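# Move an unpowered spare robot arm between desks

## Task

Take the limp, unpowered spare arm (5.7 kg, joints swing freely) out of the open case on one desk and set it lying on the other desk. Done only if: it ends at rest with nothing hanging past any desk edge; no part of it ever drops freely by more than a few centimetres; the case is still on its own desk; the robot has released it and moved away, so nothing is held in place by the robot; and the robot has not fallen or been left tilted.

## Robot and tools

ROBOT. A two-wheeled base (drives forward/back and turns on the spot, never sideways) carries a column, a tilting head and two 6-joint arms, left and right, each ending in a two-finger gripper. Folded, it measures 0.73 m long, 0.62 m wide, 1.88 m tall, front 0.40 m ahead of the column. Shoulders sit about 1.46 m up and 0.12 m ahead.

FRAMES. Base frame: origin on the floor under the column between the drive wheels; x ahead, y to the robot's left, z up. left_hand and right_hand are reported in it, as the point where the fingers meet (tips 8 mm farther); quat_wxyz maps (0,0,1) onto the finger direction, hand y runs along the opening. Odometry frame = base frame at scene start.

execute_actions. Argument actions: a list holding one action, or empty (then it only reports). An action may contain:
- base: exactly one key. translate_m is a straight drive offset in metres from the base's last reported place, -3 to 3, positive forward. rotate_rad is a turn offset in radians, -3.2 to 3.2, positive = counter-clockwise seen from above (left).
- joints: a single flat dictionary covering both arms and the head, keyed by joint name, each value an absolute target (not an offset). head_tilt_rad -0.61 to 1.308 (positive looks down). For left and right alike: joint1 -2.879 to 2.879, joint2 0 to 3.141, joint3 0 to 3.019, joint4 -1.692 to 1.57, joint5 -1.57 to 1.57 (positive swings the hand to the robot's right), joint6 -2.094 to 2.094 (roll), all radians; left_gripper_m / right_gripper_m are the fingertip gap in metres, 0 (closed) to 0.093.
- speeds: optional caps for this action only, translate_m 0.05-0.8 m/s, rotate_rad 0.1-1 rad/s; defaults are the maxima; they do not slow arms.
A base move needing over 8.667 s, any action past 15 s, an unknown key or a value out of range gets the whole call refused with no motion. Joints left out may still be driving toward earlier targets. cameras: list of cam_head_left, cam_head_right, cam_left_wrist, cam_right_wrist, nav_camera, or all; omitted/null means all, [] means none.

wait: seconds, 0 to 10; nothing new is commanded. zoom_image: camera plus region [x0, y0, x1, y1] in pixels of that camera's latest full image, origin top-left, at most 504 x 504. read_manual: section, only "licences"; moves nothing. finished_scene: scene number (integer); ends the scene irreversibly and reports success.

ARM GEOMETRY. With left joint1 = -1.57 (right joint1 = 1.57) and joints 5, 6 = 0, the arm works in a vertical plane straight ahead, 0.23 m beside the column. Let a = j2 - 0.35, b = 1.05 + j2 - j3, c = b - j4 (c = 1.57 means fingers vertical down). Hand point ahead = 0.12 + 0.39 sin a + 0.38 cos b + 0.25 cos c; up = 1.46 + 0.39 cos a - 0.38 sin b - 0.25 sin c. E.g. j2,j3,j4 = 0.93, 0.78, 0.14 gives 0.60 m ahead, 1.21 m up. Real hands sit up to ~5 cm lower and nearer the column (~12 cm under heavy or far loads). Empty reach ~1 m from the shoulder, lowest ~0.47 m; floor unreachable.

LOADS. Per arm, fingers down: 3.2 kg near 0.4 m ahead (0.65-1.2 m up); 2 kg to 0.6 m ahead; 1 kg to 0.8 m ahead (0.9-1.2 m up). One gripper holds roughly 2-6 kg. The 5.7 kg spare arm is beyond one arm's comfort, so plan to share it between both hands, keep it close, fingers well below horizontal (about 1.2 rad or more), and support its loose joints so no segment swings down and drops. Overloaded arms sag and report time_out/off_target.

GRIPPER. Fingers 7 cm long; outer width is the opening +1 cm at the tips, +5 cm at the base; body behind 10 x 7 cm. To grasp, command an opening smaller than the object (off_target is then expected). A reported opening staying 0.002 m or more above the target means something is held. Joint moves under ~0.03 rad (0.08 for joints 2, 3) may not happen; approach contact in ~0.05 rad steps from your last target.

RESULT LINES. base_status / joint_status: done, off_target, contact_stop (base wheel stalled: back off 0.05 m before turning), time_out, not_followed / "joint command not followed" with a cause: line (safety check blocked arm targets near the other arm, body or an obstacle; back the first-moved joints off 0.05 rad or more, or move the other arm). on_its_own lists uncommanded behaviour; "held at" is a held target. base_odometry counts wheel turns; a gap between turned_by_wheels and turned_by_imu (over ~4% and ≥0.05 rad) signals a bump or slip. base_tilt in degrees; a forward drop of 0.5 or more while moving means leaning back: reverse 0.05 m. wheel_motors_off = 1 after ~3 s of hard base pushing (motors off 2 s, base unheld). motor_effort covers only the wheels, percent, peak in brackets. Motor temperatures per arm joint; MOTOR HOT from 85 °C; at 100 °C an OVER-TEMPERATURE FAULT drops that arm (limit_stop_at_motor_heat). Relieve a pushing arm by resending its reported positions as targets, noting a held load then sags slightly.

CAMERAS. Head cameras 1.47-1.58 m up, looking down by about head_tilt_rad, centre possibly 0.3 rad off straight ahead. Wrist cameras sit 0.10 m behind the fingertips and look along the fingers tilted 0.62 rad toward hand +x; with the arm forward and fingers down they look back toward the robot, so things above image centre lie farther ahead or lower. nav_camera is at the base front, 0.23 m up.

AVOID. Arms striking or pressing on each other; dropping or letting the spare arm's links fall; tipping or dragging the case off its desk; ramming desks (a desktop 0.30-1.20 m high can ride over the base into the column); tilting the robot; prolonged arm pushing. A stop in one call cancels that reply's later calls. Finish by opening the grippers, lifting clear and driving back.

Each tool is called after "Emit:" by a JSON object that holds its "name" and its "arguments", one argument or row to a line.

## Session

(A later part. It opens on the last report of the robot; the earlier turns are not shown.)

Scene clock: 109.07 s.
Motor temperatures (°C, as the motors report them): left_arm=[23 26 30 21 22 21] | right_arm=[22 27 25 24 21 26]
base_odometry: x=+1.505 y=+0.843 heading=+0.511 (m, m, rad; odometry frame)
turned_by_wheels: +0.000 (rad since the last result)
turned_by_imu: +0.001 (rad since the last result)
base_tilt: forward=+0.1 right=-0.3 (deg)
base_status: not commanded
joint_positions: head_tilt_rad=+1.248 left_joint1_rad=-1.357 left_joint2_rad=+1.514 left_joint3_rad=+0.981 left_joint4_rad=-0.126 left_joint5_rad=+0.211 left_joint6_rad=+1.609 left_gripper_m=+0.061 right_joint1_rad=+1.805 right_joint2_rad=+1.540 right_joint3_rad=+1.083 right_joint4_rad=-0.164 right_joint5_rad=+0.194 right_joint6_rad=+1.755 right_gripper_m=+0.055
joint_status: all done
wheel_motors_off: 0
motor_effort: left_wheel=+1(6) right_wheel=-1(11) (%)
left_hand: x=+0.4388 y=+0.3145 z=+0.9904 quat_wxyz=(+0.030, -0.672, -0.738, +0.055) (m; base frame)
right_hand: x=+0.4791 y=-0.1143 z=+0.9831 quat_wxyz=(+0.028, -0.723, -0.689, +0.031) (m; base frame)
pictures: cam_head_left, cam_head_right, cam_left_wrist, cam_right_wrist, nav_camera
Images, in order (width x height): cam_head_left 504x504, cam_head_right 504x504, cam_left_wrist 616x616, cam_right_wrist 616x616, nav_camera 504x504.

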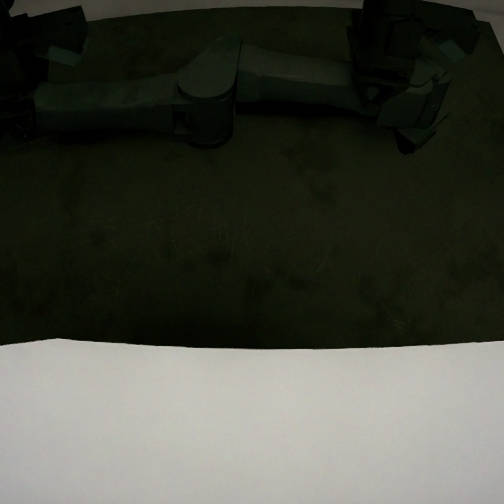

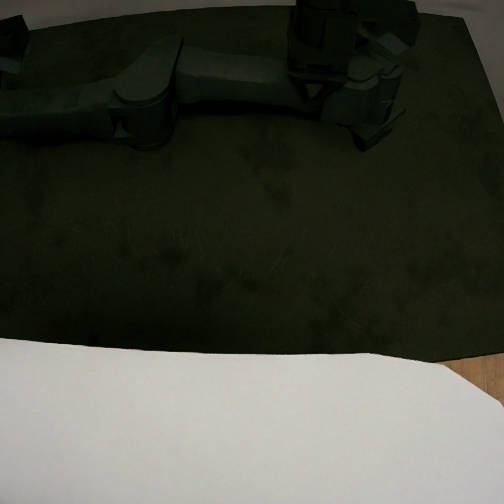

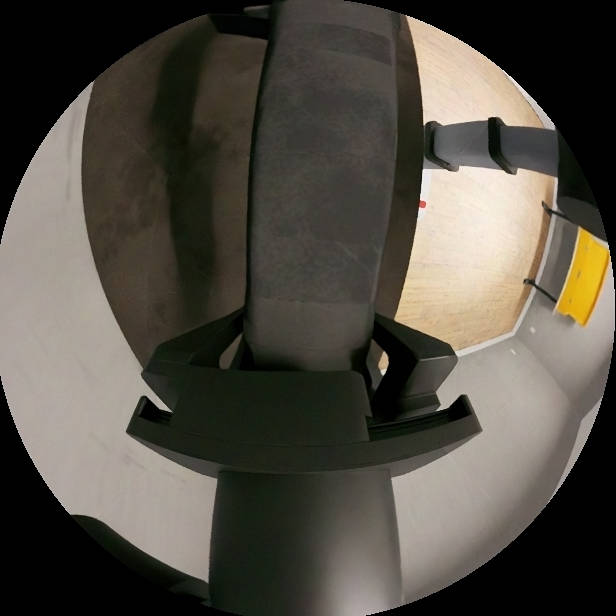

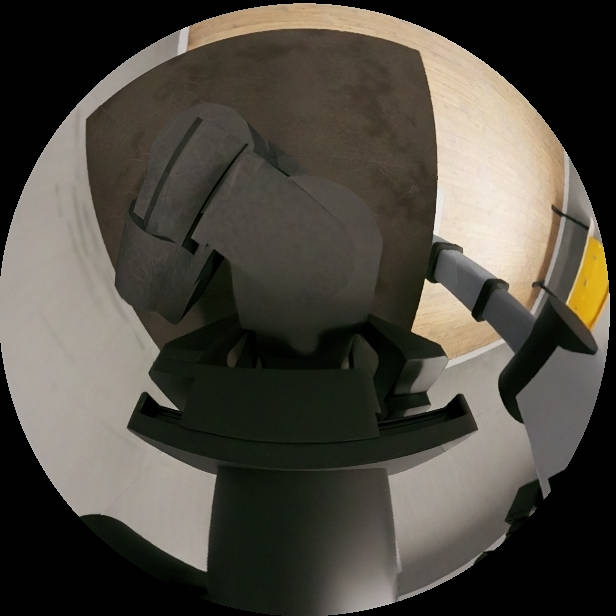

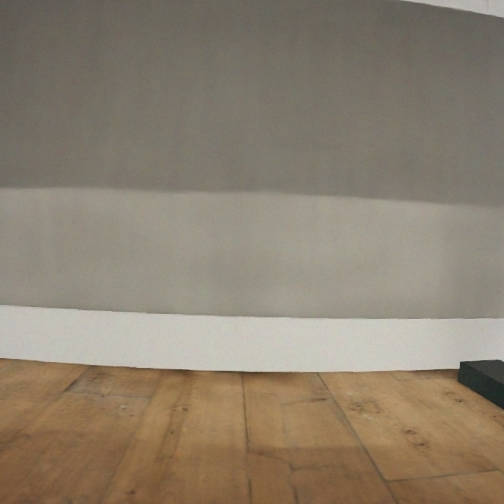

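Emit:
{"name": "execute_actions", "arguments": {
  "actions": [
    {"joints":{"left_joint2_rad":1.72,"left_joint3_rad":1.1,"left_joint4_rad":0.1,"right_joint2_rad":1.72,"right_joint3_rad":1.2,"right_joint4_rad":0.0}}
  ],
  "cameras": ["cam_head_left","cam_left_wrist","cam_right_wrist"]
}}

Emit:
{"name": "execute_actions", "arguments": {
  "actions": [
    {"joints":{"left_joint2_rad":1.86,"left_joint3_rad":1.17,"left_joint4_rad":0.17,"right_joint2_rad":1.86,"right_joint3_rad":1.27,"right_joint4_rad":0.07}}
  ],
  "cameras": ["cam_head_left","cam_left_wrist","cam_right_wrist"]
}}

Scene clock: 113.23 s.
Motor temperatures (°C, as the motors report them): left_arm=[23 26 29 21 22 21] | right_arm=[22 27 24 24 21 26]
base_odometry: x=+1.505 y=+0.843 heading=+0.511 (m, m, rad; odometry frame)
turned_by_wheels: +0.000 (rad since the last result)
turned_by_imu: +0.001 (rad since the last result)
base_tilt: forward=+0.1 right=-0.4 (deg)
base_status: not commanded
joint_positions: head_tilt_rad=+1.248 left_joint1_rad=-1.351 left_joint2_rad=+1.819 left_joint3_rad=+1.111 left_joint4_rad=+0.107 left_joint5_rad=+0.196 left_joint6_rad=+1.584 left_gripper_m=+0.061 right_joint1_rad=+1.824 right_joint2_rad=+1.749 right_joint3_rad=+1.185 right_joint4_rad=-0.002 right_joint5_rad=+0.193 right_joint6_rad=+1.732 right_gripper_m=+0.054
joint_status: all done
wheel_motors_off: 0
motor_effort: left_wheel=+3(5) right_wheel=-1(9) (%)
left_hand: x=+0.4131 y=+0.3379 z=+0.8839 quat_wxyz=(+0.019, -0.666, -0.745, +0.027) (m; base frame)
right_hand: x=+0.4704 y=-0.0860 z=+0.9079 quat_wxyz=(+0.019, -0.716, -0.697, +0.004) (m; base frame)
pictures: cam_head_left, cam_left_wrist, cam_right_wrist
Images, in order (width x height): cam_head_left 504x504, cam_left_wrist 616x616, cam_right_wrist 616x616.

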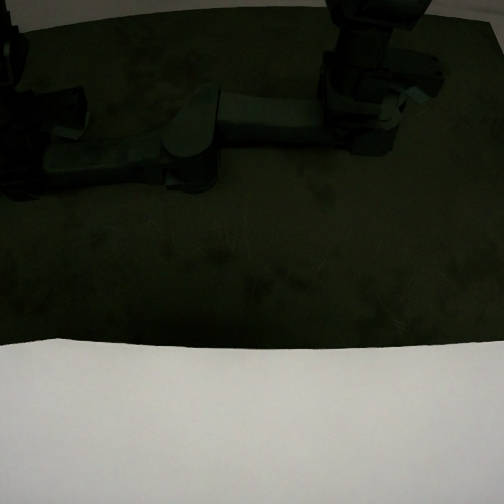

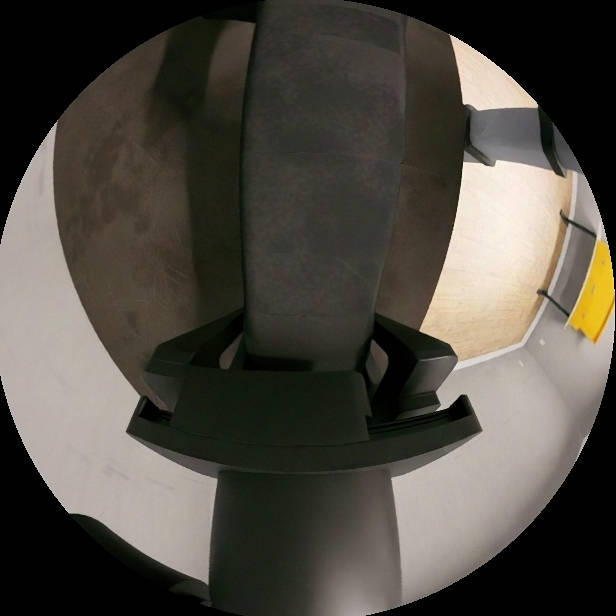

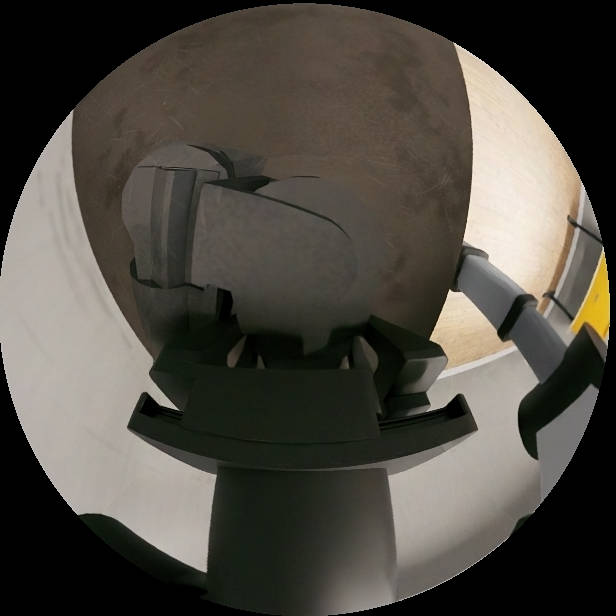

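Scene clock: 114.43 s.
Motor temperatures (°C, as the motors report them): left_arm=[23 26 28 21 22 21] | right_arm=[22 27 24 24 21 26]
base_odometry: x=+1.505 y=+0.843 heading=+0.511 (m, m, rad; odometry frame)
turned_by_wheels: +0.000 (rad since the last result)
turned_by_imu: +0.000 (rad since the last result)
base_tilt: forward=+0.1 right=-0.3 (deg)
base_status: not commanded
joint_positions: head_tilt_rad=+1.248 left_joint1_rad=-1.354 left_joint2_rad=+1.956 left_joint3_rad=+1.182 left_joint4_rad=+0.167 left_joint5_rad=+0.196 left_joint6_rad=+1.602 left_gripper_m=+0.061 right_joint1_rad=+1.806 right_joint2_rad=+1.952 right_joint3_rad=+1.297 right_joint4_rad=+0.077 right_joint5_rad=+0.173 right_joint6_rad=+1.737 right_gripper_m=+0.054
joint_status: all done
wheel_motors_off: 0
motor_effort: left_wheel=+2(3) right_wheel=-1(5) (%)
left_hand: x=+0.3891 y=+0.3423 z=+0.8372 quat_wxyz=(+0.020, -0.673, -0.739, +0.030) (m; base frame)
right_hand: x=+0.4387 y=-0.0838 z=+0.8326 quat_wxyz=(+0.024, -0.721, -0.693, +0.008) (m; base frame)
pictures: cam_head_left, cam_left_wrist, cam_right_wrist
Images, in order (width x height): cam_head_left 504x504, cam_left_wrist 616x616, cam_right_wrist 616x616.

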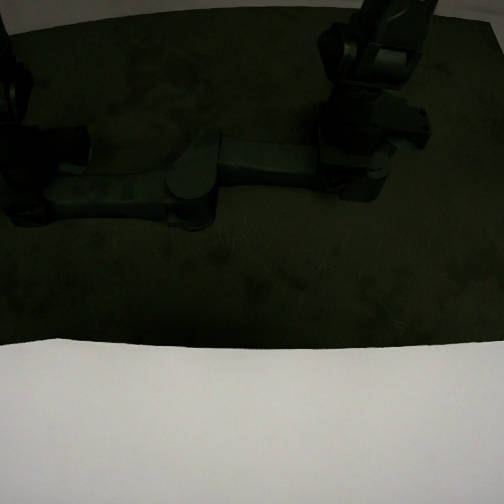

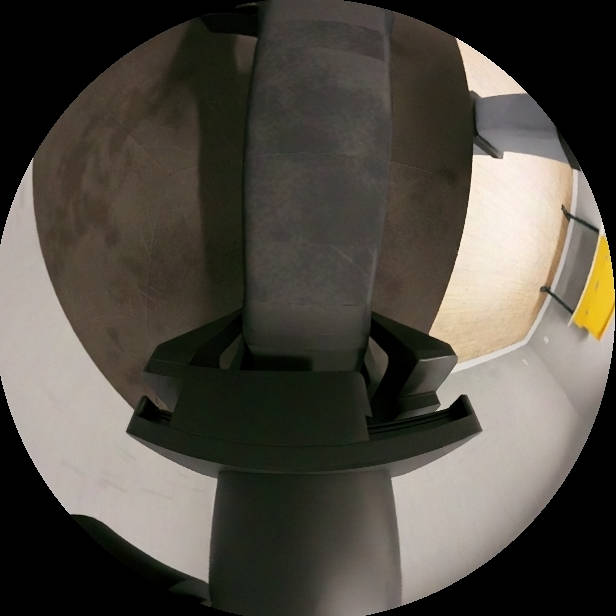

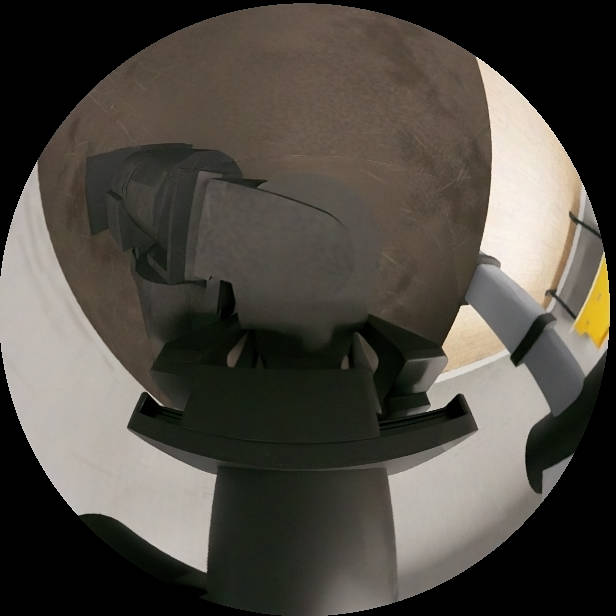

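One more step down (case floor was slightly above desk).

Emit:
{"name": "execute_actions", "arguments": {
  "actions": [
    {"joints":{"left_joint2_rad":2.0,"left_joint3_rad":1.25,"left_joint4_rad":0.23,"right_joint2_rad":2.0,"right_joint3_rad":1.35,"right_joint4_rad":0.12}}
  ],
  "cameras": ["cam_head_left"]
}}

Emit:
{"name": "execute_actions", "arguments": {
  "actions": [
    {"joints":{"left_joint2_rad":2.1,"left_joint3_rad":1.31,"left_joint4_rad":0.27,"right_joint2_rad":2.09,"right_joint3_rad":1.4,"right_joint4_rad":0.16}}
  ],
  "cameras": ["cam_head_left"]
}}

Scene clock: 117.33 s.
Motor temperatures (°C, as the motors report them): left_arm=[23 26 28 21 22 21] | right_arm=[22 27 24 24 21 26]
base_odometry: x=+1.505 y=+0.843 heading=+0.511 (m, m, rad; odometry frame)
turned_by_wheels: +0.000 (rad since the last result)
turned_by_imu: +0.001 (rad since the last result)
base_tilt: forward=+0.0 right=-0.3 (deg)
base_status: not commanded
joint_positions: head_tilt_rad=+1.248 left_joint1_rad=-1.354 left_joint2_rad=+2.043 left_joint3_rad=+1.268 left_joint4_rad=+0.218 left_joint5_rad=+0.192 left_joint6_rad=+1.604 left_gripper_m=+0.061 right_joint1_rad=+1.806 right_joint2_rad=+2.057 right_joint3_rad=+1.391 right_joint4_rad=+0.130 right_joint5_rad=+0.178 right_joint6_rad=+1.742 right_gripper_m=+0.054
joint_status: all done
wheel_motors_off: 0
motor_effort: left_wheel=+0(2) right_wheel=-1(3) (%)
left_hand: x=+0.3971 y=+0.3501 z=+0.8038 quat_wxyz=(+0.006, -0.678, -0.735, +0.010) (m; base frame)
right_hand: x=+0.4411 y=-0.0757 z=+0.7934 quat_wxyz=(+0.010, -0.725, -0.689, -0.008) (m; base frame)
pictures: cam_head_left
Images, in order (width x height): cam_head_left 504x504.

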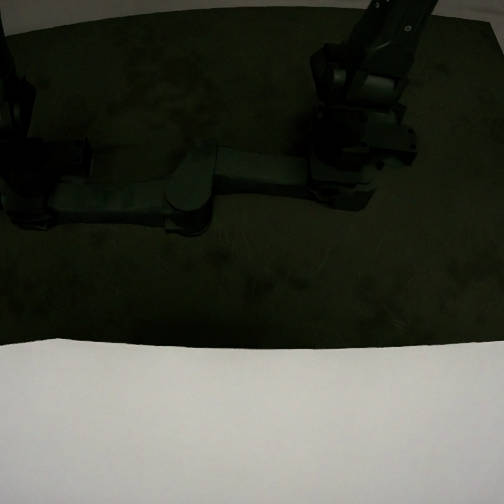

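Scene clock: 118.03 s.
Motor temperatures (°C, as the motors report them): left_arm=[23 26 28 21 22 21] | right_arm=[22 27 24 24 21 26]
base_odometry: x=+1.505 y=+0.843 heading=+0.511 (m, m, rad; odometry frame)
turned_by_wheels: +0.000 (rad since the last result)
turned_by_imu: +0.000 (rad since the last result)
base_tilt: forward=+0.1 right=-0.3 (deg)
base_status: not commanded
joint_positions: head_tilt_rad=+1.248 left_joint1_rad=-1.350 left_joint2_rad=+2.066 left_joint3_rad=+1.277 left_joint4_rad=+0.249 left_joint5_rad=+0.208 left_joint6_rad=+1.603 left_gripper_m=+0.061 right_joint1_rad=+1.807 right_joint2_rad=+2.099 right_joint3_rad=+1.421 right_joint4_rad=+0.163 right_joint5_rad=+0.191 right_joint6_rad=+1.738 right_gripper_m=+0.054
joint_status: all done
wheel_motors_off: 0
motor_effort: left_wheel=+2(3) right_wheel=+2(3) (%)
left_hand: x=+0.3946 y=+0.3512 z=+0.7969 quat_wxyz=(-0.005, -0.678, -0.735, +0.008) (m; base frame)
right_hand: x=+0.4388 y=-0.0748 z=+0.7784 quat_wxyz=(-0.001, -0.725, -0.688, -0.012) (m; base frame)
pictures: cam_head_left
Images, in order (width x height): cam_head_left 504x504.

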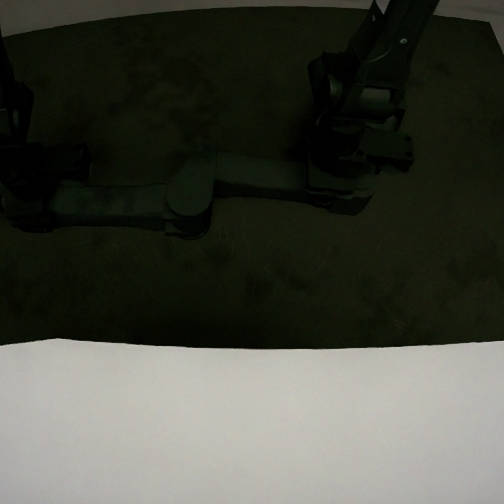

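Emit:
{"name": "execute_actions", "arguments": {
  "actions": [
    {"joints":{"left_gripper_m":0.093,"right_gripper_m":0.093}}
  ],
  "cameras": ["cam_left_wrist","cam_right_wrist"]
}}

Emit:
{"name": "execute_actions", "arguments": {
  "actions": [
    {"joints":{"left_joint2_rad":1.6,"left_joint3_rad":1.0,"left_joint4_rad":0.05,"right_joint2_rad":1.6,"right_joint3_rad":1.1,"right_joint4_rad":-0.05}}
  ],
  "cameras": ["cam_head_left"]
}}

Emit:
{"name": "execute_actions", "arguments": {
  "actions": [
    {"base":{"translate_m":-0.6},"joints":{"head_tilt_rad":0.8,"left_joint2_rad":1.0,"left_joint3_rad":0.9,"left_joint4_rad":-0.4,"right_joint2_rad":1.0,"right_joint3_rad":0.9,"right_joint4_rad":-0.4,"left_joint1_rad":-1.4,"right_joint1_rad":1.4}}
  ]
}}

Scene clock: 123.23 s.
Motor temperatures (°C, as the motors report them): left_arm=[23 26 27 21 22 21] | right_arm=[22 26 23 23 21 25]
base_odometry: x=+1.505 y=+0.843 heading=+0.511 (m, m, rad; odometry frame)
turned_by_wheels: +0.000 (rad since the last result)
turned_by_imu: +0.001 (rad since the last result)
base_tilt: forward=+0.1 right=-0.3 (deg)
base_status: not commanded
joint_positions: head_tilt_rad=+1.248 left_joint1_rad=-1.339 left_joint2_rad=+2.083 left_joint3_rad=+1.306 left_joint4_rad=+0.251 left_joint5_rad=+0.203 left_joint6_rad=+1.582 left_gripper_m=+0.093 right_joint1_rad=+1.841 right_joint2_rad=+2.099 right_joint3_rad=+1.407 right_joint4_rad=+0.163 right_joint5_rad=+0.191 right_joint6_rad=+1.659 right_gripper_m=+0.093
joint_status: all done
wheel_motors_off: 0
motor_effort: left_wheel=+1(1) right_wheel=-1(1) (%)
left_hand: x=+0.4012 y=+0.3626 z=+0.7909 quat_wxyz=(-0.004, -0.669, -0.743, -0.003) (m; base frame)
right_hand: x=+0.4274 y=-0.0500 z=+0.7840 quat_wxyz=(+0.013, -0.690, -0.723, -0.017) (m; base frame)
pictures: cam_left_wrist, cam_right_wrist
Images, in order (width x height): cam_left_wrist 616x616, cam_right_wrist 616x616.

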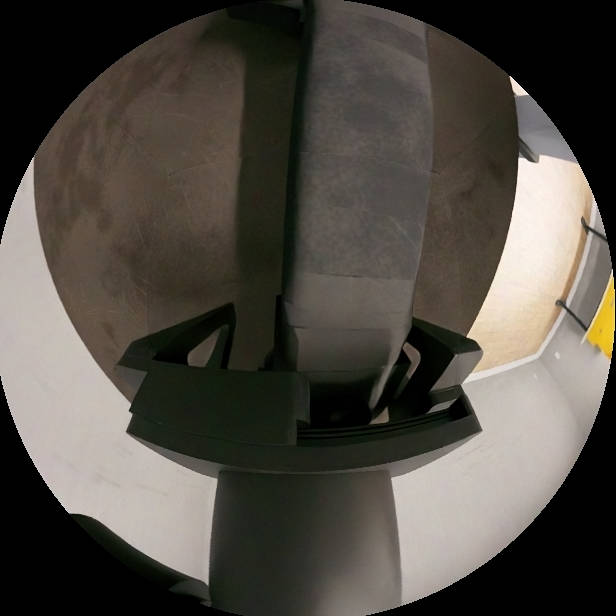

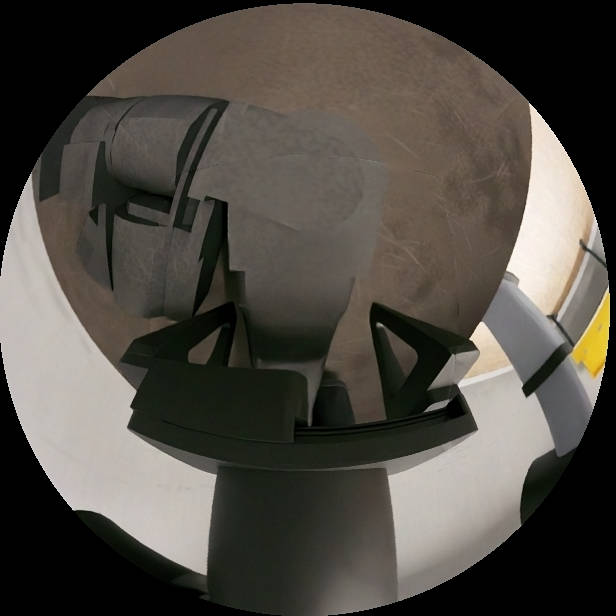

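Scene clock: 124.70 s.
Motor temperatures (°C, as the motors report them): left_arm=[23 26 27 21 22 21] | right_arm=[22 26 23 23 21 25]
base_odometry: x=+1.505 y=+0.843 heading=+0.511 (m, m, rad; odometry frame)
turned_by_wheels: +0.000 (rad since the last result)
turned_by_imu: +0.000 (rad since the last result)
base_tilt: forward=+0.1 right=-0.3 (deg)
base_status: not commanded
joint_positions: head_tilt_rad=+1.248 left_joint1_rad=-1.339 left_joint2_rad=+1.589 left_joint3_rad=+1.003 left_joint4_rad=+0.058 left_joint5_rad=+0.201 left_joint6_rad=+1.582 left_gripper_m=+0.093 right_joint1_rad=+1.841 right_joint2_rad=+1.589 right_joint3_rad=+1.101 right_joint4_rad=-0.048 right_joint5_rad=+0.191 right_joint6_rad=+1.658 right_gripper_m=+0.093
joint_status: all done
wheel_motors_off: 0
motor_effort: left_wheel=+1(2) right_wheel=-1(3) (%)
left_hand: x=+0.4591 y=+0.3348 z=+0.9642 quat_wxyz=(-0.003, -0.669, -0.743, -0.003) (m; base frame)
right_hand: x=+0.4913 y=-0.0853 z=+0.9682 quat_wxyz=(+0.015, -0.689, -0.724, -0.015) (m; base frame)
pictures: cam_head_left
Images, in order (width x height): cam_head_left 504x504.

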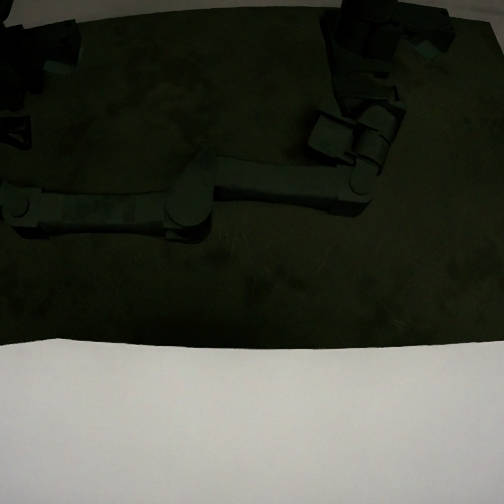

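Scene clock: 127.33 s.
Motor temperatures (°C, as the motors report them): left_arm=[23 26 26 21 22 21] | right_arm=[22 26 23 23 21 25]
base_odometry: x=+0.982 y=+0.549 heading=+0.512 (m, m, rad; odometry frame)
turned_by_wheels: +0.001 (rad since the last result)
turned_by_imu: +0.001 (rad since the last result)
base_tilt: forward=+0.1 right=-0.3 (deg)
base_status: done
joint_positions: head_tilt_rad=+0.815 left_joint1_rad=-1.406 left_joint2_rad=+0.982 left_joint3_rad=+0.890 left_joint4_rad=-0.388 left_joint5_rad=+0.200 left_joint6_rad=+1.581 left_gripper_m=+0.093 right_joint1_rad=+1.394 right_joint2_rad=+0.991 right_joint3_rad=+0.889 right_joint4_rad=-0.392 right_joint5_rad=+0.191 right_joint6_rad=+1.657 right_gripper_m=+0.093
joint_status: all done
wheel_motors_off: 0
motor_effort: left_wheel=+1(47) right_wheel=+0(44) (%)
left_hand: x=+0.5221 y=+0.2670 z=+1.1770 quat_wxyz=(-0.037, -0.683, -0.729, +0.001) (m; base frame)
right_hand: x=+0.5124 y=-0.3395 z=+1.1841 quat_wxyz=(-0.134, -0.755, -0.633, +0.108) (m; base frame)
pictures: cam_head_left, cam_head_right, cam_left_wrist, cam_right_wrist, nav_camera
Images, in order (width x height): cam_head_left 504x504, cam_head_right 504x504, cam_left_wrist 616x616, cam_right_wrist 616x616, nav_camera 504x504.

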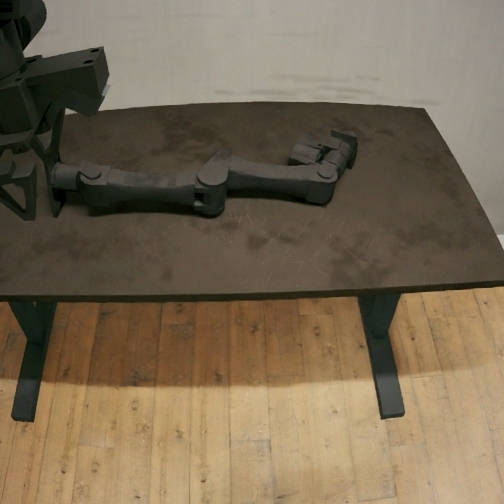

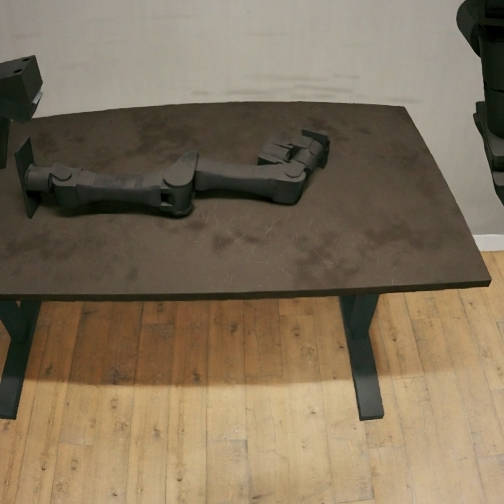

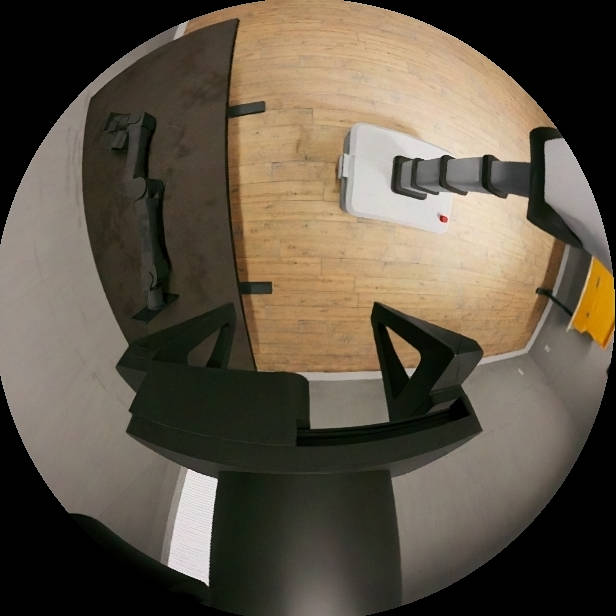

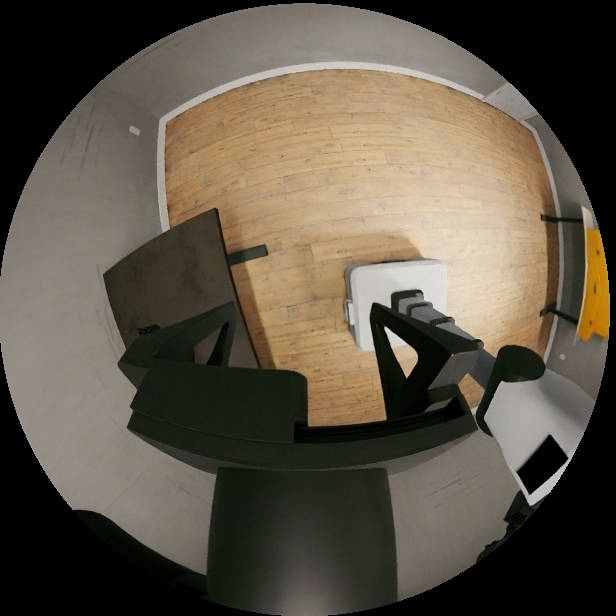

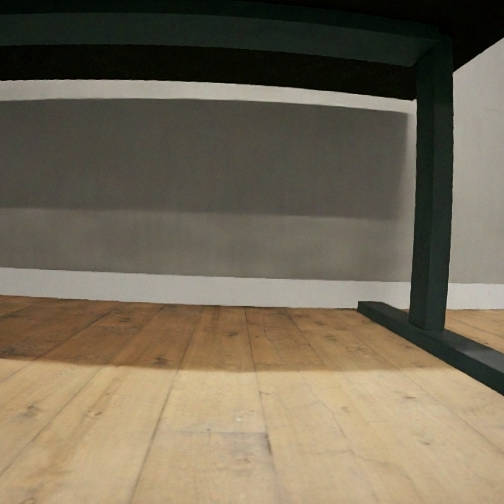

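Emit:
{"name": "finished_scene", "arguments": {
  "scene": 1
}}

The scene is finished: the task was done.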